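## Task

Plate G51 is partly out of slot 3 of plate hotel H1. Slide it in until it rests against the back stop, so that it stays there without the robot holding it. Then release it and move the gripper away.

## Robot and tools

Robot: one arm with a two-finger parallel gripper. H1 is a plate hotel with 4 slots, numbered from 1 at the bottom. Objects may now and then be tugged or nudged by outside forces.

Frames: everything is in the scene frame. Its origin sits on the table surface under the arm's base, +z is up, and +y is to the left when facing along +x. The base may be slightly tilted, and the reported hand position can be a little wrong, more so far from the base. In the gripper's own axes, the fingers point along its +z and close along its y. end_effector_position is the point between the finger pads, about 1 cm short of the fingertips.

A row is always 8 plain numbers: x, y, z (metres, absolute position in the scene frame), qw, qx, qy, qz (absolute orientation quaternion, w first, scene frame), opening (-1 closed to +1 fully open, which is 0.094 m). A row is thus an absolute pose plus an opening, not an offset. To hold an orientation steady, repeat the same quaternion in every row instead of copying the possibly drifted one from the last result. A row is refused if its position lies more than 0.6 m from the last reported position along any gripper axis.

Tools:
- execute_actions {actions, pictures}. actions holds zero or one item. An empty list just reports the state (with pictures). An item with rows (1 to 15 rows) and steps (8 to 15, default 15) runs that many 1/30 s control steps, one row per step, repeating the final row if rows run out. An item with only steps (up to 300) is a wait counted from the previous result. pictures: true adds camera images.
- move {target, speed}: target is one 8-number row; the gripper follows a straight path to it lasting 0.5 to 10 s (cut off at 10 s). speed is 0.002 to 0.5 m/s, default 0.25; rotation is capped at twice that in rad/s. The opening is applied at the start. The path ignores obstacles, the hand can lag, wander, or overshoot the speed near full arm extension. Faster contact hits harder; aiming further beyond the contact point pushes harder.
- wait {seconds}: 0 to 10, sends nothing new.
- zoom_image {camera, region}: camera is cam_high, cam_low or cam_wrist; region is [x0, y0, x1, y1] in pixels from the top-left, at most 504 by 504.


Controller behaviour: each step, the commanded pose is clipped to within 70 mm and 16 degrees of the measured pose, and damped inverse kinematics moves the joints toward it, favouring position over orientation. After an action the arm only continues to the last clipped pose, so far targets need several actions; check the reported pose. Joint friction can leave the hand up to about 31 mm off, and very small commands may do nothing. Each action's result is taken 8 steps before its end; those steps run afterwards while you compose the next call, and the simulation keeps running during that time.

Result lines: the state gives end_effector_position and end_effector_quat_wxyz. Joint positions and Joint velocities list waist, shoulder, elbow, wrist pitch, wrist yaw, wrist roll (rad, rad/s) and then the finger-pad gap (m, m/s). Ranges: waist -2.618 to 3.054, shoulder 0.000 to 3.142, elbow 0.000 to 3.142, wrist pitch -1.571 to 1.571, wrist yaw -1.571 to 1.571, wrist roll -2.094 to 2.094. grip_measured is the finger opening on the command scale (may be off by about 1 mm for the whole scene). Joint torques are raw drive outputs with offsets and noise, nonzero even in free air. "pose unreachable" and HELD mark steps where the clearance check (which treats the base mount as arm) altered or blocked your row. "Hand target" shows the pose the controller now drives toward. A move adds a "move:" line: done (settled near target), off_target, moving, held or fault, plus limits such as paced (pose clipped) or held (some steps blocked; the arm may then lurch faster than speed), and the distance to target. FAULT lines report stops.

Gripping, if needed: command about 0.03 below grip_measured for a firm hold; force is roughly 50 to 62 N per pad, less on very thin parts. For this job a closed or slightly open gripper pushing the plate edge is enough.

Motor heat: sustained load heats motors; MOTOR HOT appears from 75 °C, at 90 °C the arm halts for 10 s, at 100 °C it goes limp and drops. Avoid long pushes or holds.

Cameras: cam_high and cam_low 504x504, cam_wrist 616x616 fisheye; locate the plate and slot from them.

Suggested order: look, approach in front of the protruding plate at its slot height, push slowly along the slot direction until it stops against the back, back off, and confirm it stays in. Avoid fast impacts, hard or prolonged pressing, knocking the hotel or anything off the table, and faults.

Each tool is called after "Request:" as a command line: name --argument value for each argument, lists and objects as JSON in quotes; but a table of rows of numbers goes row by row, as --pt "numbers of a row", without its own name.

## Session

Request:
execute_actions --actions '[]'

Scene clock: 0.00 s of 7200.00 s.
end_effector_position=(+0.5561, -0.0029, +0.2979) grip_measured=+1.000 end_effector_quat_wxyz=(+0.542, -0.425, +0.701, -0.186)
Joint positions: [-0.346  2.319  1.153  1.029 -0.745 -0.205  0.094]
Joint velocities: [-0.022 -0.007  0.002 -0.022 -0.022  0.007  0.   ]
Joint torques (N m, as the arm reports them, + toward a larger angle): no reading
Hand target: +0.556, -0.003, +0.298; +0.542, -0.425, +0.701, -0.186

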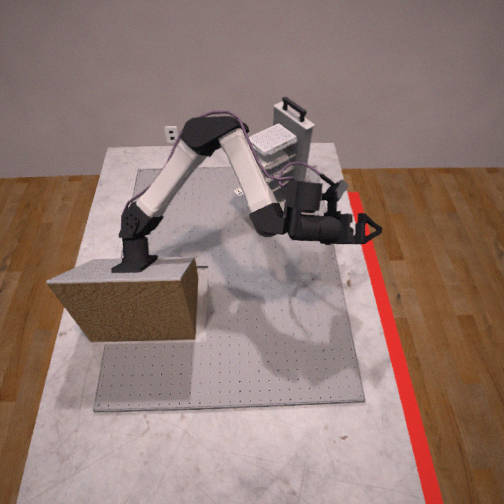

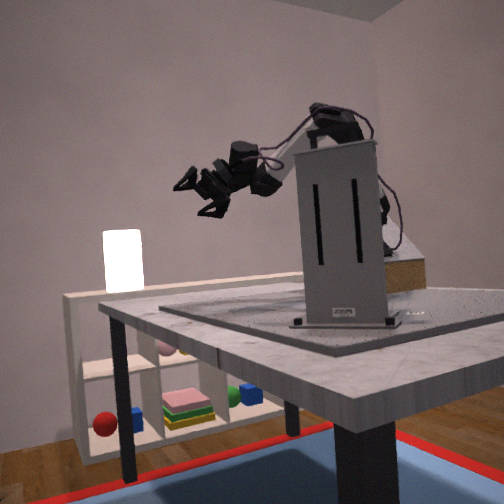

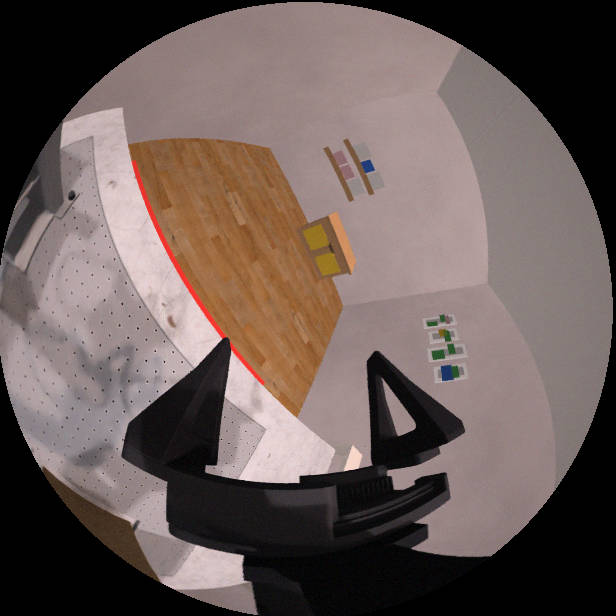

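Request:
move --target '[0.25,0.27,0.35,0.649,-0.202,0.678,0.283,0]'

Request:
zoom_image --camera "cam_high" --region '[170, 90, 330, 230]'

Scene clock: 3.37 s of 7200.00 s.
end_effector_position=(+0.2570, +0.2721, +0.3519) grip_measured=+0.002 end_effector_quat_wxyz=(+0.648, -0.203, +0.679, +0.280)
Joint positions: [-0.014  0.78   0.11   1.209 -0.495  1.043  0.047]
Joint velocities: [-0.022  0.012 -0.032  0.007 -0.007 -0.037 -0.   ]
Joint torques (N m, as the arm reports them, + toward a larger angle): [-0.16 -0.72  5.05  1.23  0.76 -0.02]
Hand target: +0.254, +0.272, +0.350; +0.648, -0.203, +0.678, +0.281
Off the commanded pose: 0.008 m, 0 deg.
Kept back: nothing.
move: done

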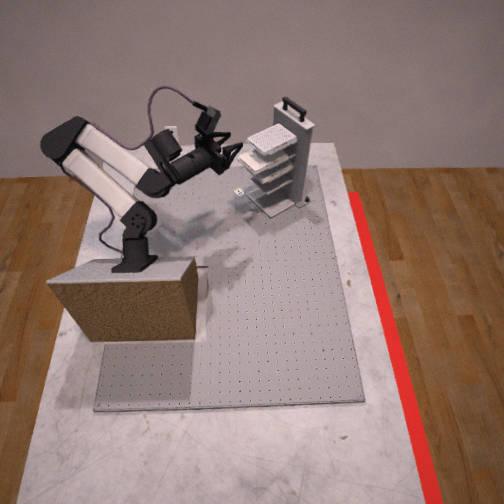

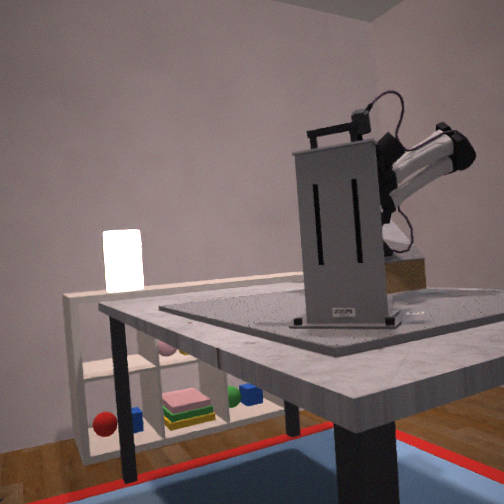

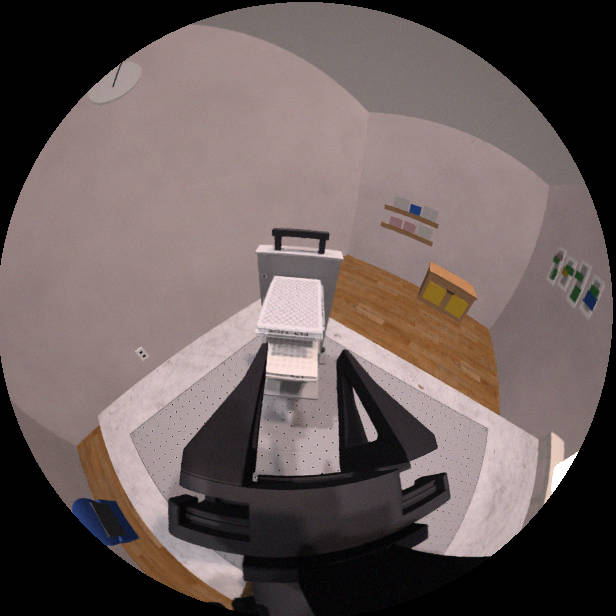

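Region (170, 90, 330, 230) of cam_high's 504x504 image, scaled by 3.150, with more detail than that image has; it fills the top 441 rows of this view, and the rest is white.

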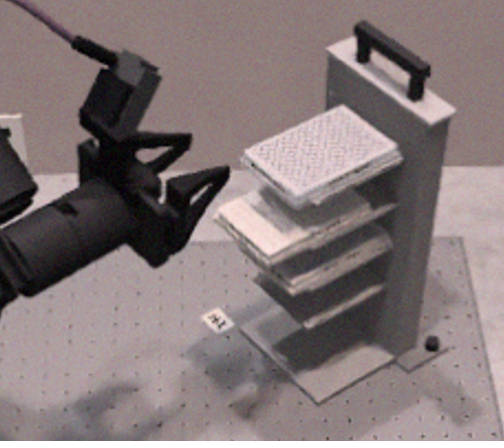

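Request:
move --target '[0.255,0.3,0.22,0.604,-0.104,0.786,0.08,-1]' --speed 0.12

Request:
zoom_image --camera "cam_high" --region '[170, 90, 330, 230]'

Request:
zoom_image --camera "cam_wrist" --region '[160, 130, 440, 410]'

Scene clock: 6.67 s of 7200.00 s.
end_effector_position=(+0.2538, +0.2892, +0.2155) grip_measured=-0.983 end_effector_quat_wxyz=(+0.601, -0.111, +0.788, +0.070)
Joint positions: [0.927 0.818 0.268 0.532 0.548 0.736 0.001]
Joint velocities: [-0.002 -0.007 -0.007  0.037 -0.037  0.007  0.001]
Joint torques (N m, as the arm reports them, + toward a larger angle): [-0.61 -2.04  8.35  1.9   0.64  0.07]
Hand target: +0.255, +0.299, +0.220; +0.604, -0.108, +0.786, +0.078
Off the commanded pose: 0.012 m, 1 deg.
Kept back: nothing.
move: off_target

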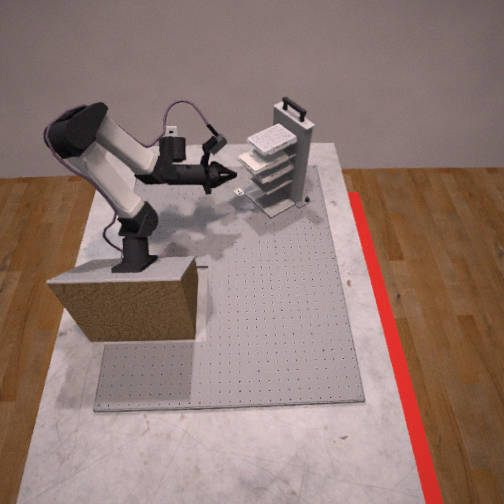

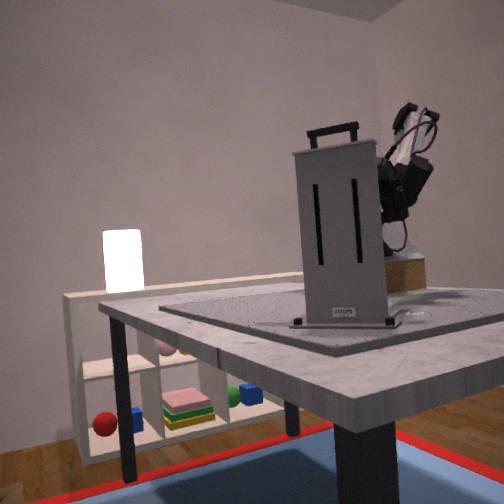

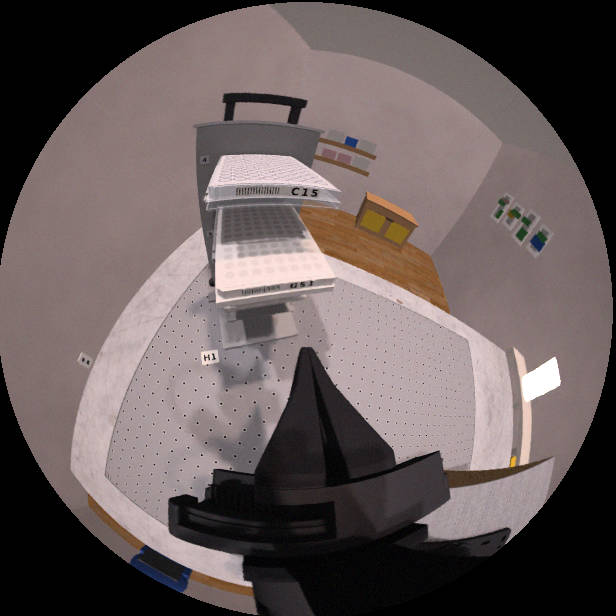

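Region (170, 90, 330, 230) of cam_high's 504x504 image, scaled by 3.150, with more detail than that image has; it fills the top 441 rows of this view, and the rest is white.

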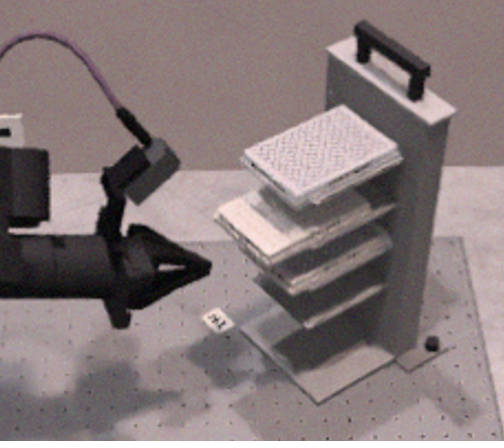

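Region (160, 130, 440, 410) of cam_wrist's 616x616 image, scaled by 1.800, with more detail than that image has.

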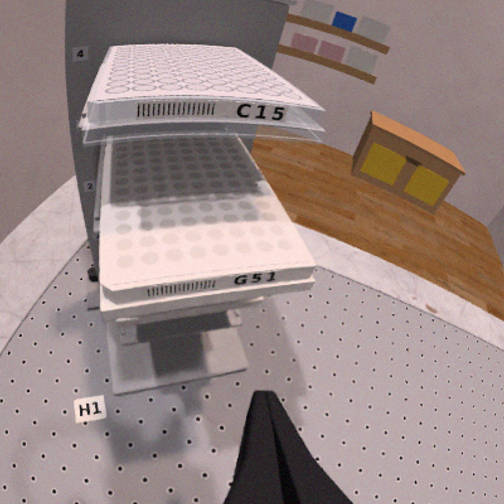

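Request:
move --target '[0.272,0.316,0.228,0.64,-0.163,0.737,0.142,-1]' --speed 0.05

Request:
zoom_image --camera "cam_high" --region '[170, 90, 330, 230]'

Request:
zoom_image --camera "cam_wrist" --region '[160, 130, 440, 410]'

Scene clock: 9.60 s of 7200.00 s.
end_effector_position=(+0.2706, +0.3313, +0.2381) grip_measured=-0.983 end_effector_quat_wxyz=(+0.644, -0.161, +0.731, +0.160)
Joint positions: [0.844 1.037 0.268 1.019 0.404 0.631 0.001]
Joint velocities: [ 0.012  0.002  0.002 -0.022 -0.022 -0.007  0.   ]
Joint torques (N m, as the arm reports them, + toward a larger angle): [-3.54 -2.75  1.52  2.31  0.42  0.03]
Hand target: +0.272, +0.316, +0.229; +0.640, -0.162, +0.737, +0.142
Off the commanded pose: 0.018 m, 2 deg.
Kept back: nothing.
move: off_target

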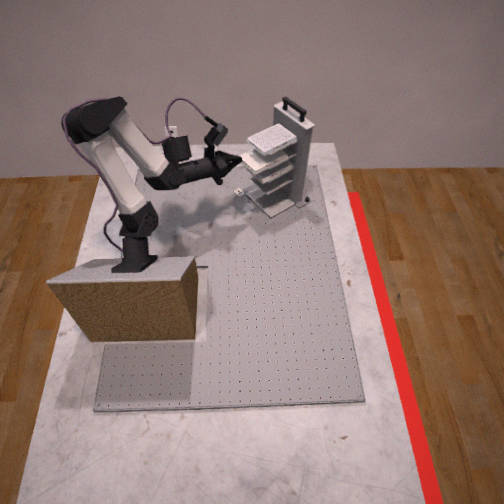

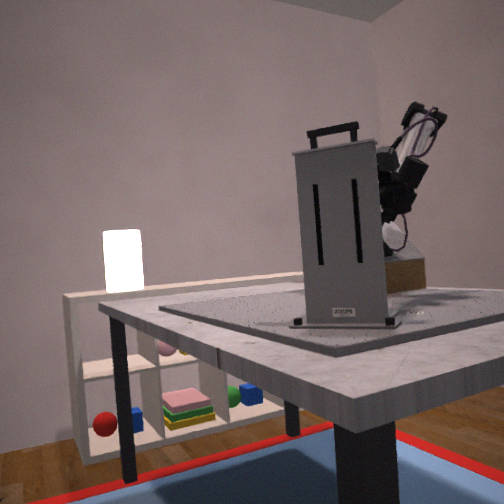

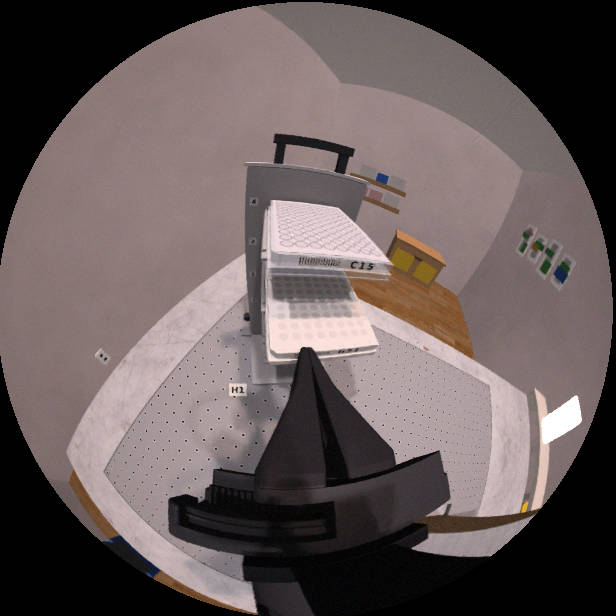

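Region (170, 90, 330, 230) of cam_high's 504x504 image, scaled by 3.150, with more detail than that image has; it fills the top 441 rows of this view, and the rest is white.

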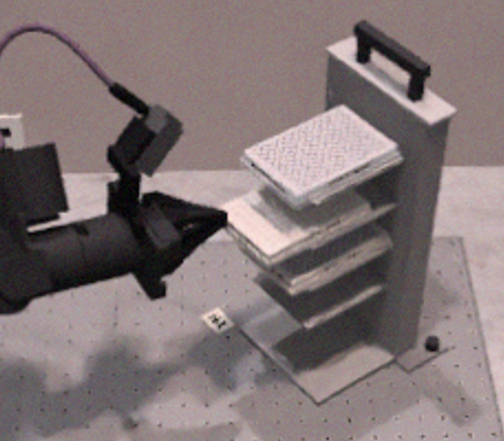

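Region (160, 130, 440, 410) of cam_wrist's 616x616 image, scaled by 1.800, with more detail than that image has.

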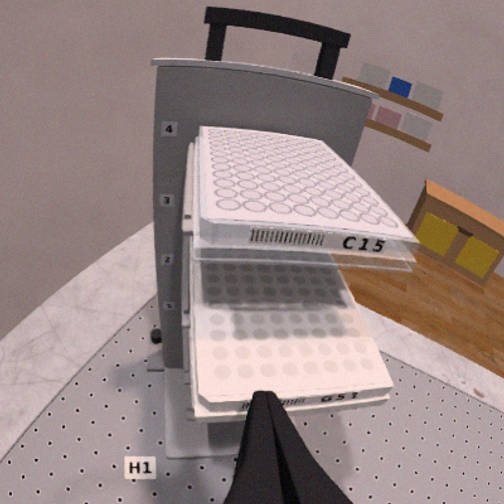

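Request:
move --target '[0.258,0.283,0.207,0.64,-0.163,0.737,0.142,-1]' --speed 0.05

Request:
move --target '[0.276,0.322,0.224,0.64,-0.163,0.737,0.142,-1]' --speed 0.03

Request:
zoom_image --camera "cam_high" --region '[170, 90, 330, 230]'

Request:
zoom_image --camera "cam_wrist" --region '[160, 130, 440, 410]'

Scene clock: 11.77 s of 7200.00 s.
end_effector_position=(+0.2612, +0.2908, +0.2161) grip_measured=-0.983 end_effector_quat_wxyz=(+0.646, -0.160, +0.731, +0.151)
Joint positions: [0.844 1.165 0.104 1.301 0.417 0.624 0.001]
Joint velocities: [ 0.012  0.002  0.012  0.022  0.007  0.022 -0.   ]
Joint torques (N m, as the arm reports them, + toward a larger angle): [-0.91 -2.41  0.75  2.32  0.55  0.  ]
Hand target: +0.257, +0.283, +0.208; +0.640, -0.163, +0.738, +0.142
Off the commanded pose: 0.012 m, 1 deg.
Kept back: nothing.
move: off_target

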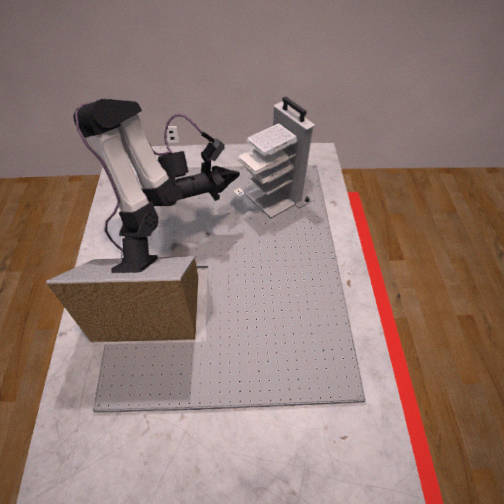

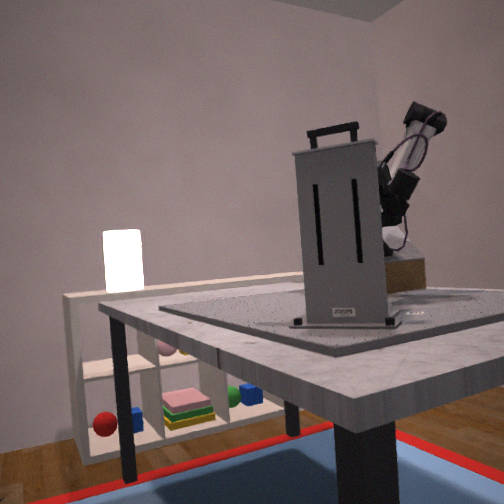

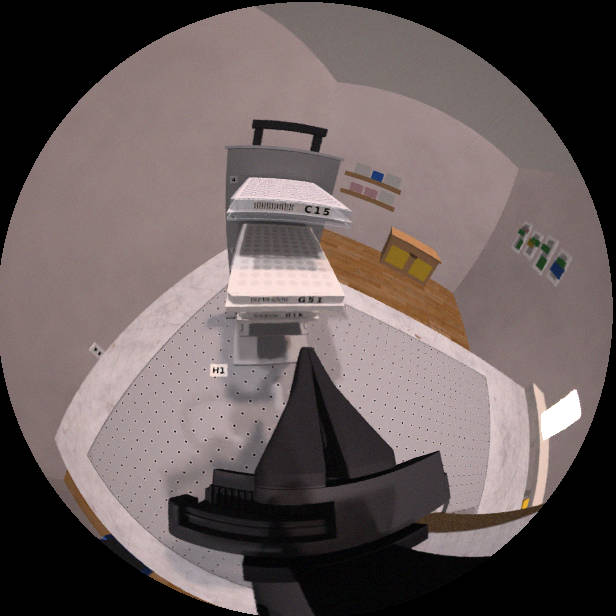

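Scene clock: 13.37 s of 7200.00 s.
end_effector_position=(+0.2751, +0.3083, +0.2106) grip_measured=-0.983 end_effector_quat_wxyz=(+0.630, -0.164, +0.749, +0.125)
Joint positions: [0.844 1.13  0.222 1.078 0.413 0.624 0.001]
Joint velocities: [-0.007 -0.042  0.007 -0.022  0.037 -0.022 -0.001]
Joint torques (N m, as the arm reports them, + toward a larger angle): [-2.78 -5.12  6.36  2.04  0.44  0.03]
Hand target: +0.276, +0.321, +0.224; +0.640, -0.163, +0.737, +0.142
Off the commanded pose: 0.019 m, 3 deg.
Kept back: nothing.
move: off_target

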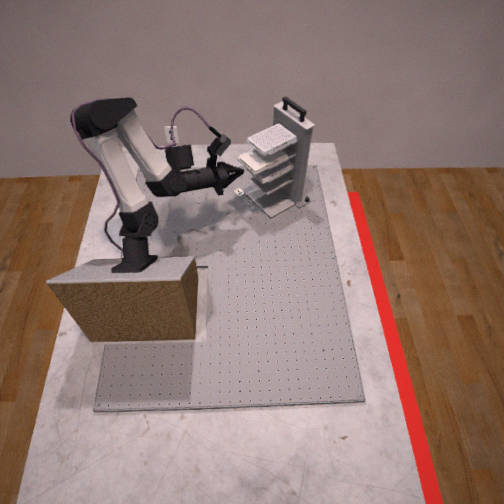

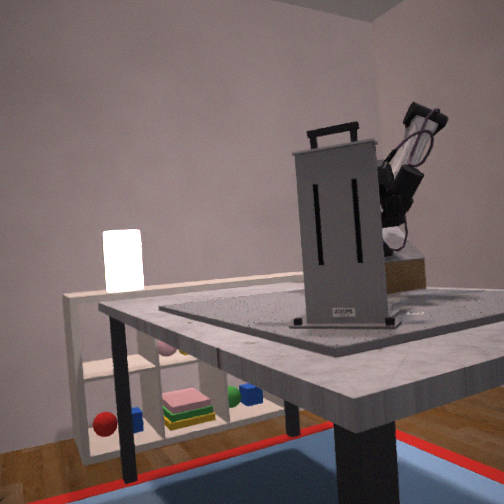

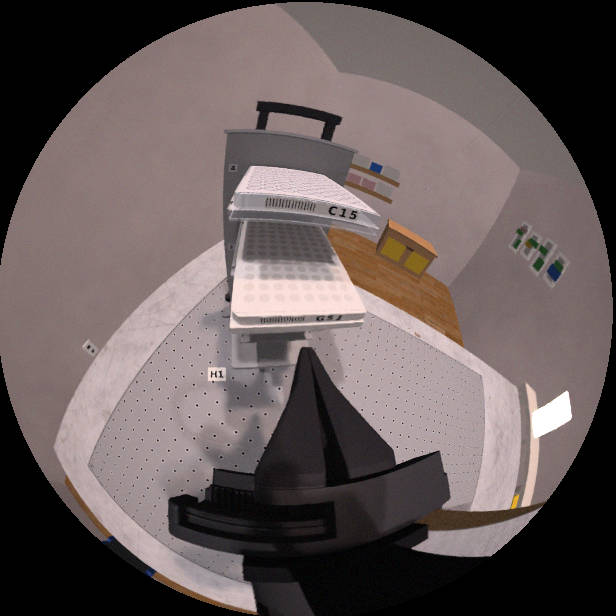

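Region (170, 90, 330, 230) of cam_high's 504x504 image, scaled by 3.150, with more detail than that image has; it fills the top 441 rows of this view, and the rest is white.

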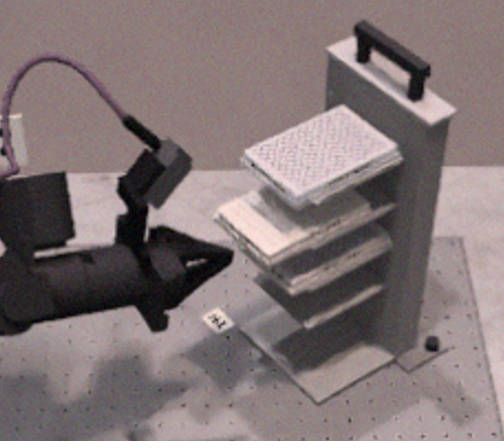

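Region (160, 130, 440, 410) of cam_wrist's 616x616 image, scaled by 1.800, with more detail than that image has.

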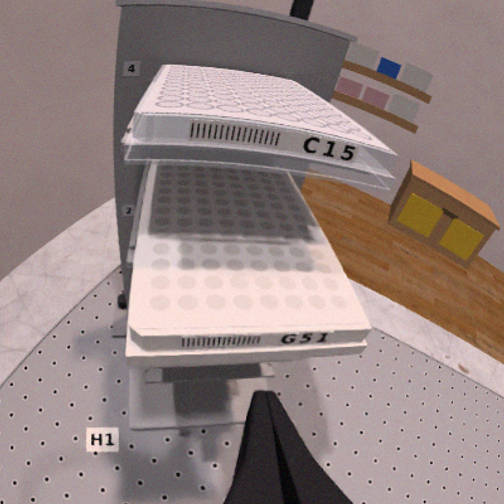

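Request:
move --target '[0.282,0.327,0.233,0.64,-0.163,0.737,0.142,-1]' --speed 0.02

Request:
zoom_image --camera "cam_wrist" --region '[160, 130, 440, 410]'

Scene clock: 15.33 s of 7200.00 s.
end_effector_position=(+0.2792, +0.3150, +0.2170) grip_measured=-0.983 end_effector_quat_wxyz=(+0.628, -0.168, +0.750, +0.125)
Joint positions: [0.821 1.098 0.256 1.007 0.381 0.624 0.001]
Joint velocities: [-0.032 -0.002  0.012 -0.037  0.007 -0.007 -0.001]
Joint torques (N m, as the arm reports them, + toward a larger angle): [-3.78 -5.07  6.95  2.11  0.44  0.09]
Hand target: +0.282, +0.327, +0.233; +0.640, -0.163, +0.737, +0.142
Off the commanded pose: 0.020 m, 3 deg.
Kept back: nothing.
move: off_target

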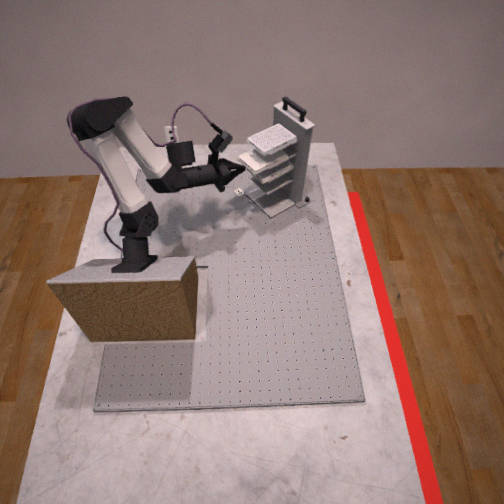

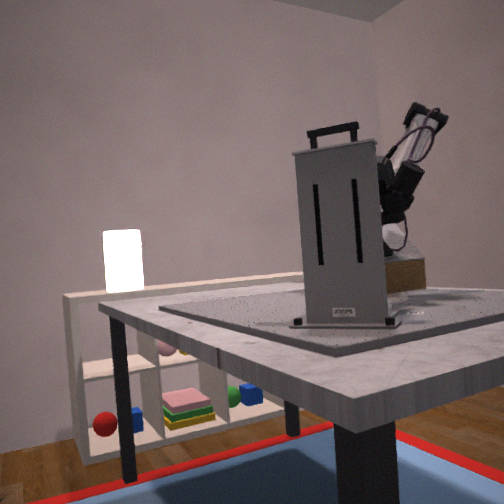

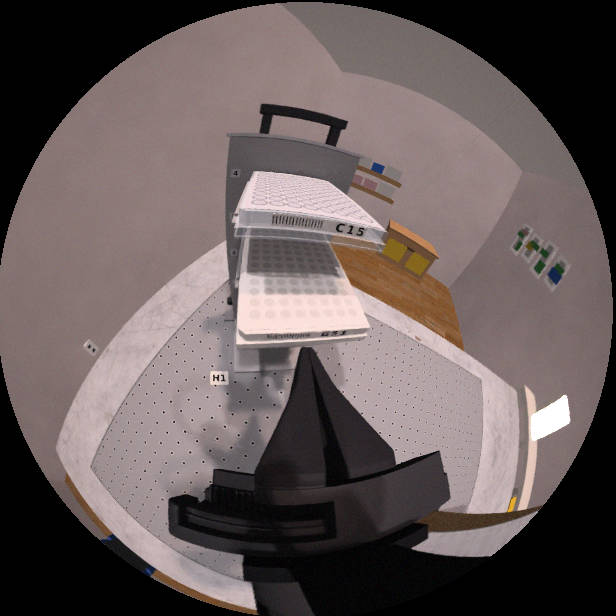

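Region (160, 130, 440, 410) of cam_wrist's 616x616 image, scaled by 1.800, with more detail than that image has.

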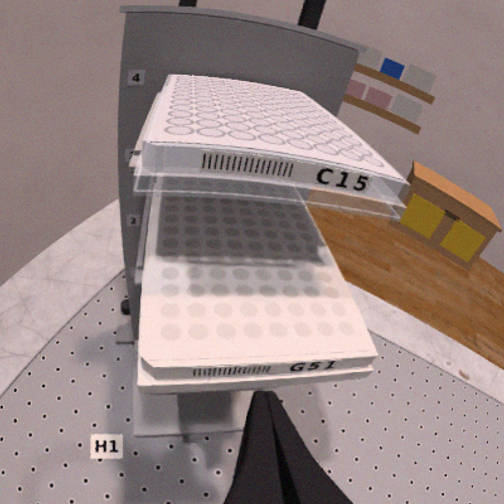

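Request:
move --target '[0.282,0.326,0.238,0.64,-0.163,0.737,0.142,-1]' --speed 0.02

Request:
move --target '[0.292,0.334,0.236,0.64,-0.163,0.737,0.142,-1]' --speed 0.015

Request:
zoom_image --camera "cam_wrist" --region '[160, 130, 440, 410]'

Request:
zoom_image --camera "cam_high" --region '[170, 90, 330, 230]'

Scene clock: 17.13 s of 7200.00 s.
end_effector_position=(+0.2793, +0.3137, +0.2215) grip_measured=-0.983 end_effector_quat_wxyz=(+0.627, -0.168, +0.750, +0.124)
Joint positions: [0.804 1.066 0.256 0.972 0.365 0.627 0.001]
Joint velocities: [-0.007 -0.002 -0.007  0.007 -0.081 -0.022 -0.   ]
Joint torques (N m, as the arm reports them, + toward a larger angle): [-3.68 -5.    7.14  2.08  0.43  0.14]
Hand target: +0.282, +0.326, +0.238; +0.640, -0.163, +0.737, +0.142
Off the commanded pose: 0.021 m, 3 deg.
Kept back: nothing.
move: off_target

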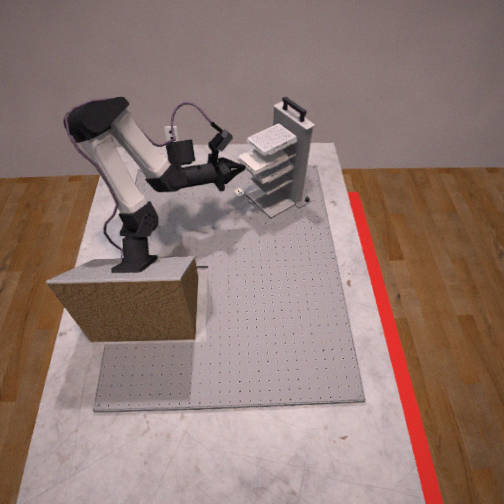

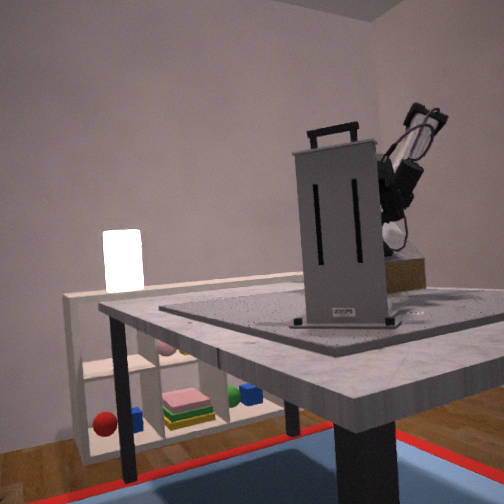

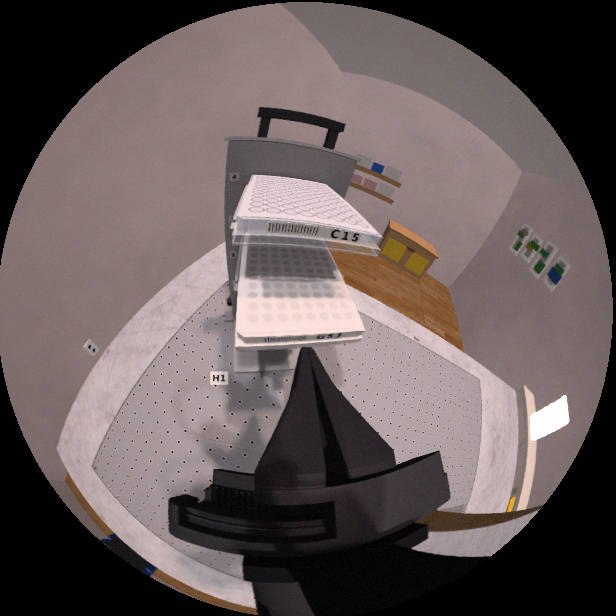

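Scene clock: 19.23 s of 7200.00 s.
end_effector_position=(+0.2860, +0.3255, +0.2275) grip_measured=-0.983 end_effector_quat_wxyz=(+0.632, -0.167, +0.745, +0.133)
Joint positions: [0.793 1.09  0.302 0.971 0.353 0.63  0.001]
Joint velocities: [ 0.002 -0.002  0.002 -0.022 -0.022  0.007 -0.001]
Joint torques (N m, as the arm reports them, + toward a larger angle): [-3.91 -2.94  7.42  2.23  0.44  0.12]
Hand target: +0.292, +0.334, +0.236; +0.640, -0.163, +0.737, +0.142
Off the commanded pose: 0.013 m, 2 deg.
Kept back: nothing.
move: off_target

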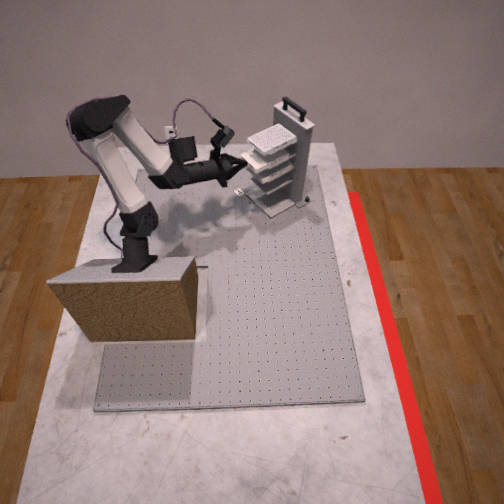

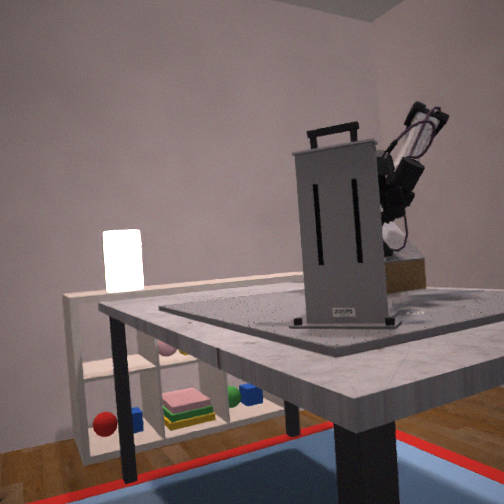

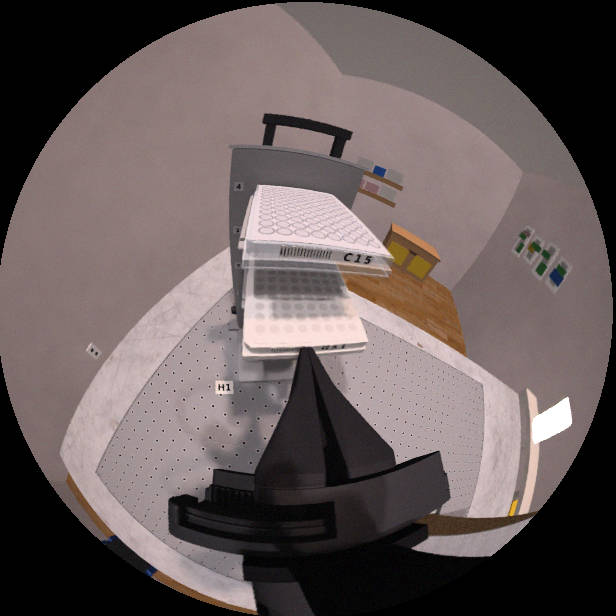

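Region (160, 130, 440, 410) of cam_wrist's 616x616 image, scaled by 1.800, with more detail than that image has.

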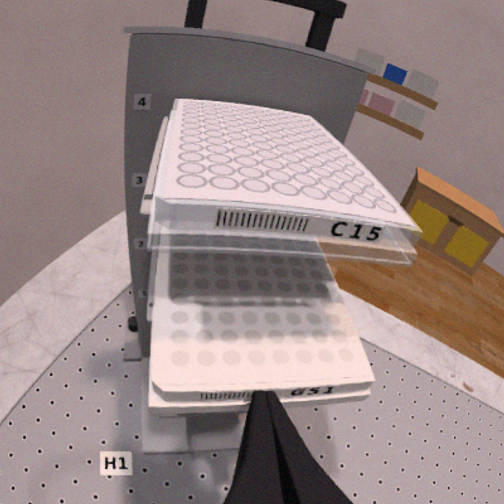

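Region (170, 90, 330, 230) of cam_high's 504x504 image, scaled by 3.150, with more detail than that image has; it fills the top 441 rows of this view, and the rest is white.

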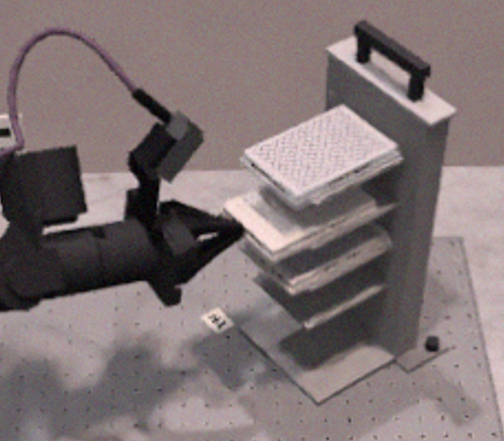

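Pushing, tip near the top; continue slightly lower.

Request:
move --target '[0.309,0.346,0.23,0.64,-0.163,0.737,0.142,-1]' --speed 0.015

Request:
zoom_image --camera "cam_wrist" --region '[160, 130, 440, 410]'

Request:
zoom_image --camera "cam_high" --region '[170, 90, 330, 230]'

Scene clock: 21.80 s of 7200.00 s.
end_effector_position=(+0.3028, +0.3360, +0.2202) grip_measured=-0.983 end_effector_quat_wxyz=(+0.630, -0.167, +0.748, +0.129)
Joint positions: [0.78  1.193 0.374 0.992 0.341 0.633 0.001]
Joint velocities: [-0.007 -0.002 -0.017 -0.037 -0.066  0.037 -0.002]
Joint torques (N m, as the arm reports them, + toward a larger angle): [-4.37 -3.43  7.3   2.28  0.44  0.11]
Hand target: +0.309, +0.345, +0.230; +0.640, -0.163, +0.737, +0.142
Off the commanded pose: 0.015 m, 2 deg.
Kept back: nothing.
move: off_target

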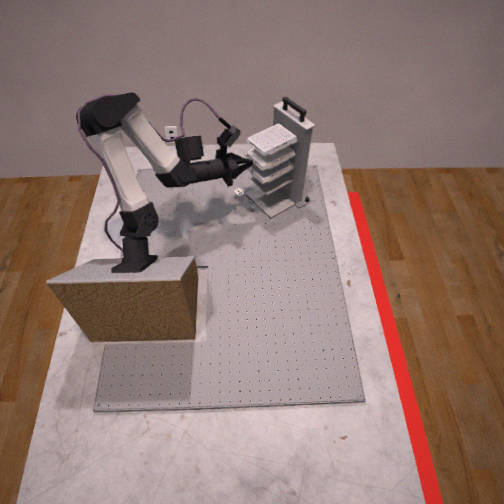

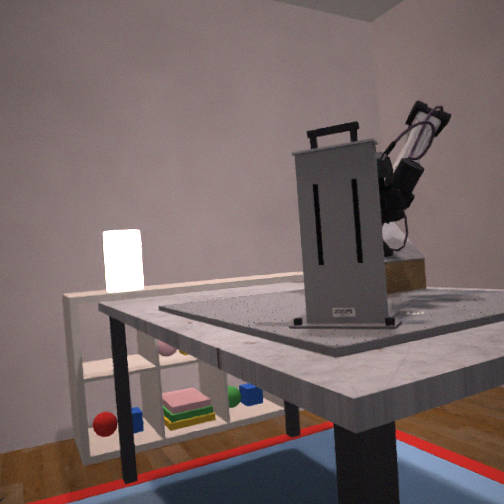

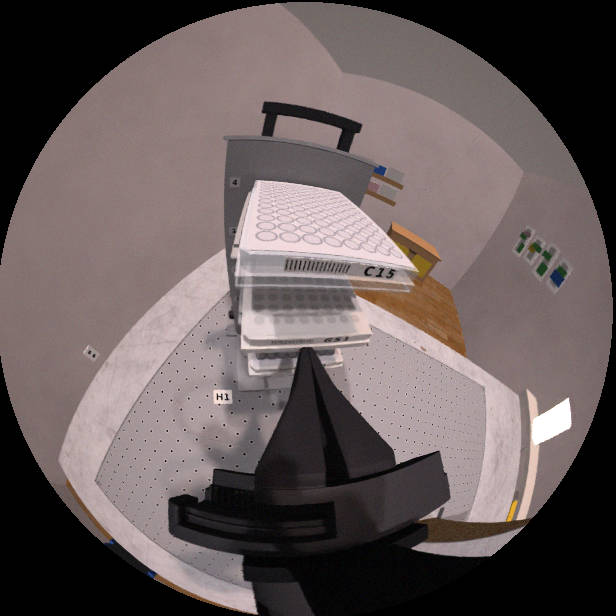

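Region (160, 130, 440, 410) of cam_wrist's 616x616 image, scaled by 1.800, with more detail than that image has.

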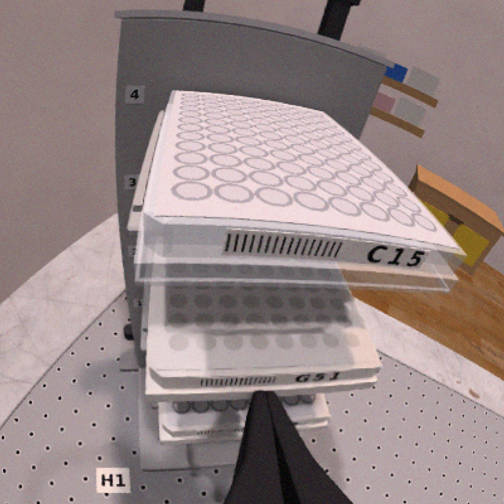

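Region (170, 90, 330, 230) of cam_high's 504x504 image, scaled by 3.150, with more detail than that image has; it fills the top 441 rows of this view, and the rest is white.

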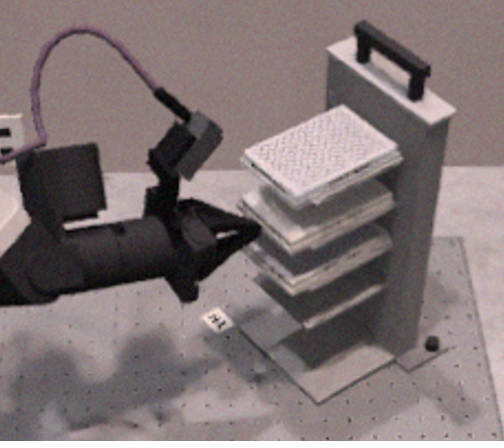

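Request:
move --target '[0.315,0.351,0.235,0.64,-0.163,0.737,0.142,-1]' --speed 0.015

Request:
zoom_image --camera "cam_wrist" --region '[160, 130, 440, 410]'

Request:
zoom_image --camera "cam_high" --region '[170, 90, 330, 230]'

Scene clock: 23.93 s of 7200.00 s.
end_effector_position=(+0.3071, +0.3355, +0.2212) grip_measured=-0.983 end_effector_quat_wxyz=(+0.628, -0.166, +0.750, +0.124)
Joint positions: [0.764 1.193 0.389 0.964 0.327 0.637 0.001]
Joint velocities: [ 0.002 -0.017 -0.007 -0.051 -0.125 -0.007  0.001]
Joint torques (N m, as the arm reports them, + toward a larger angle): [-4.59 -3.64  8.65  2.2   0.4   0.12]
Hand target: +0.314, +0.350, +0.235; +0.640, -0.163, +0.737, +0.142
Off the commanded pose: 0.022 m, 3 deg.
Kept back: nothing.
move: off_target

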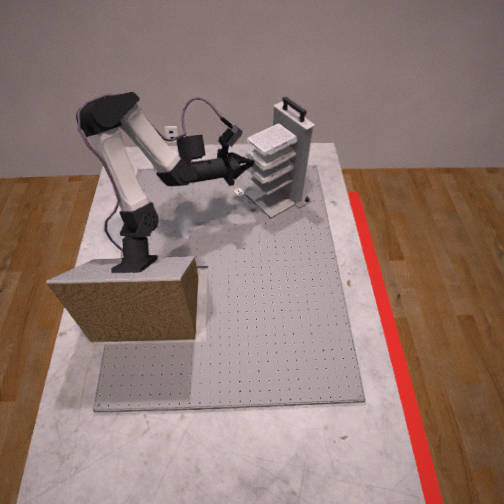

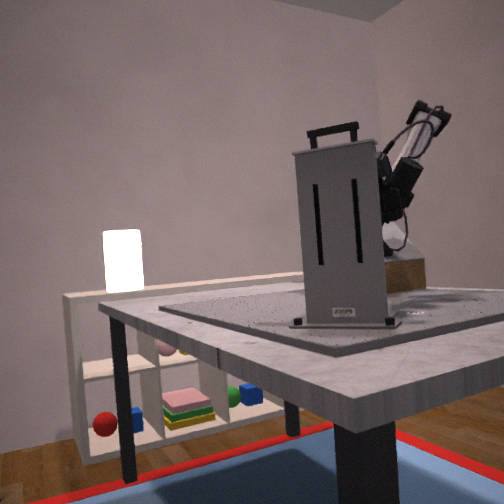

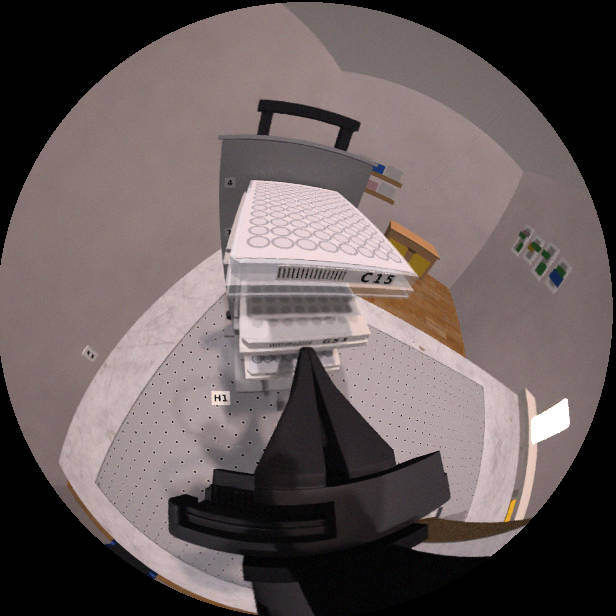

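Region (160, 130, 440, 410) of cam_wrist's 616x616 image, scaled by 1.800, with more detail than that image has.

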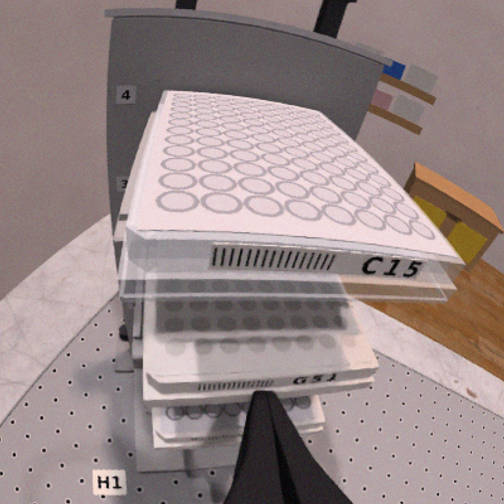

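Region (170, 90, 330, 230) of cam_high's 504x504 image, scaled by 3.150, with more detail than that image has; it fills the top 441 rows of this view, and the rest is white.

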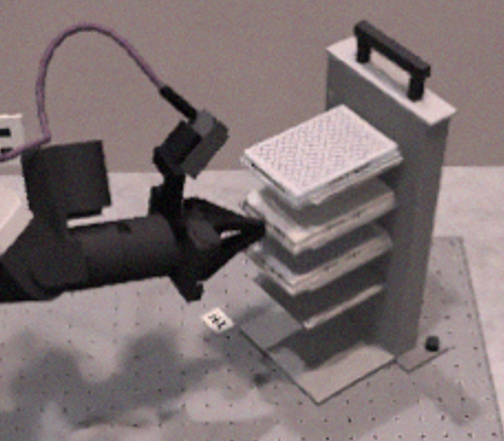

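Request:
move --target '[0.21,0.3,0.215,0.604,-0.104,0.786,0.08,-1]' --speed 0.1

Request:
zoom_image --camera "cam_high" --region '[170, 90, 330, 230]'

Scene clock: 27.83 s of 7200.00 s.
end_effector_position=(+0.2132, +0.3061, +0.2155) grip_measured=-0.983 end_effector_quat_wxyz=(+0.606, -0.108, +0.785, +0.079)
Joint positions: [1.207 0.734 0.28  0.455 0.831 0.739 0.001]
Joint velocities: [ 0.007  0.002 -0.002  0.007  0.095  0.051 -0.   ]
Joint torques (N m, as the arm reports them, + toward a larger angle): [-0.04 -4.5   4.58  1.73  0.62  0.11]
Hand target: +0.210, +0.301, +0.214; +0.605, -0.106, +0.785, +0.080
Off the commanded pose: 0.007 m, 1 deg.
Kept back: nothing.
move: done

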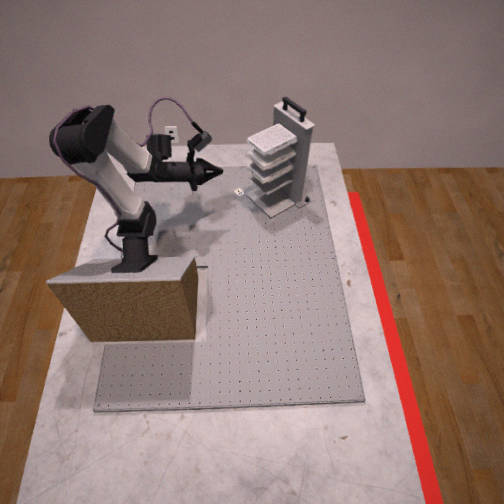

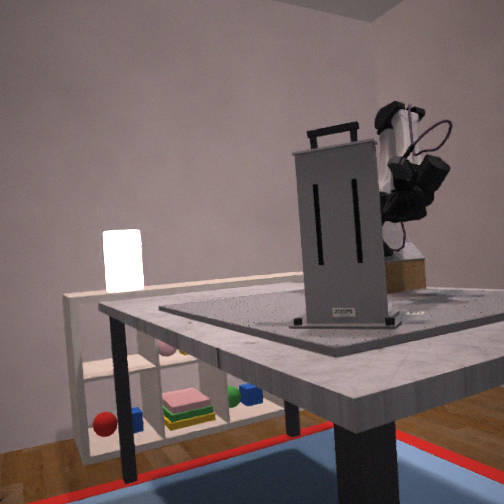

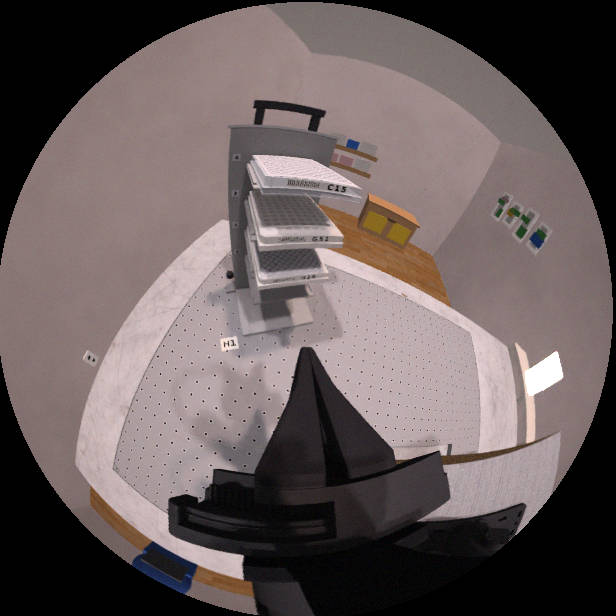

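Region (170, 90, 330, 230) of cam_high's 504x504 image, scaled by 3.150, with more detail than that image has; it fills the top 441 rows of this view, and the rest is white.

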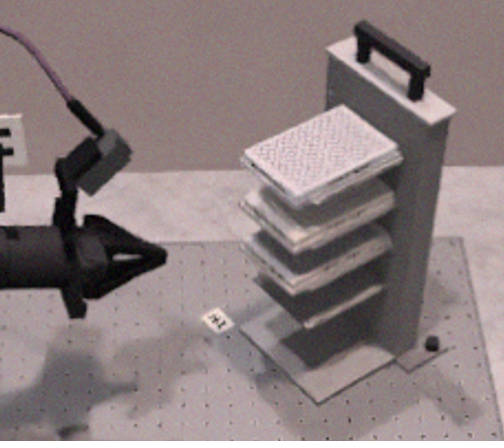

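Request:
finished_scene --scene 2

The scene is finished: the task was done.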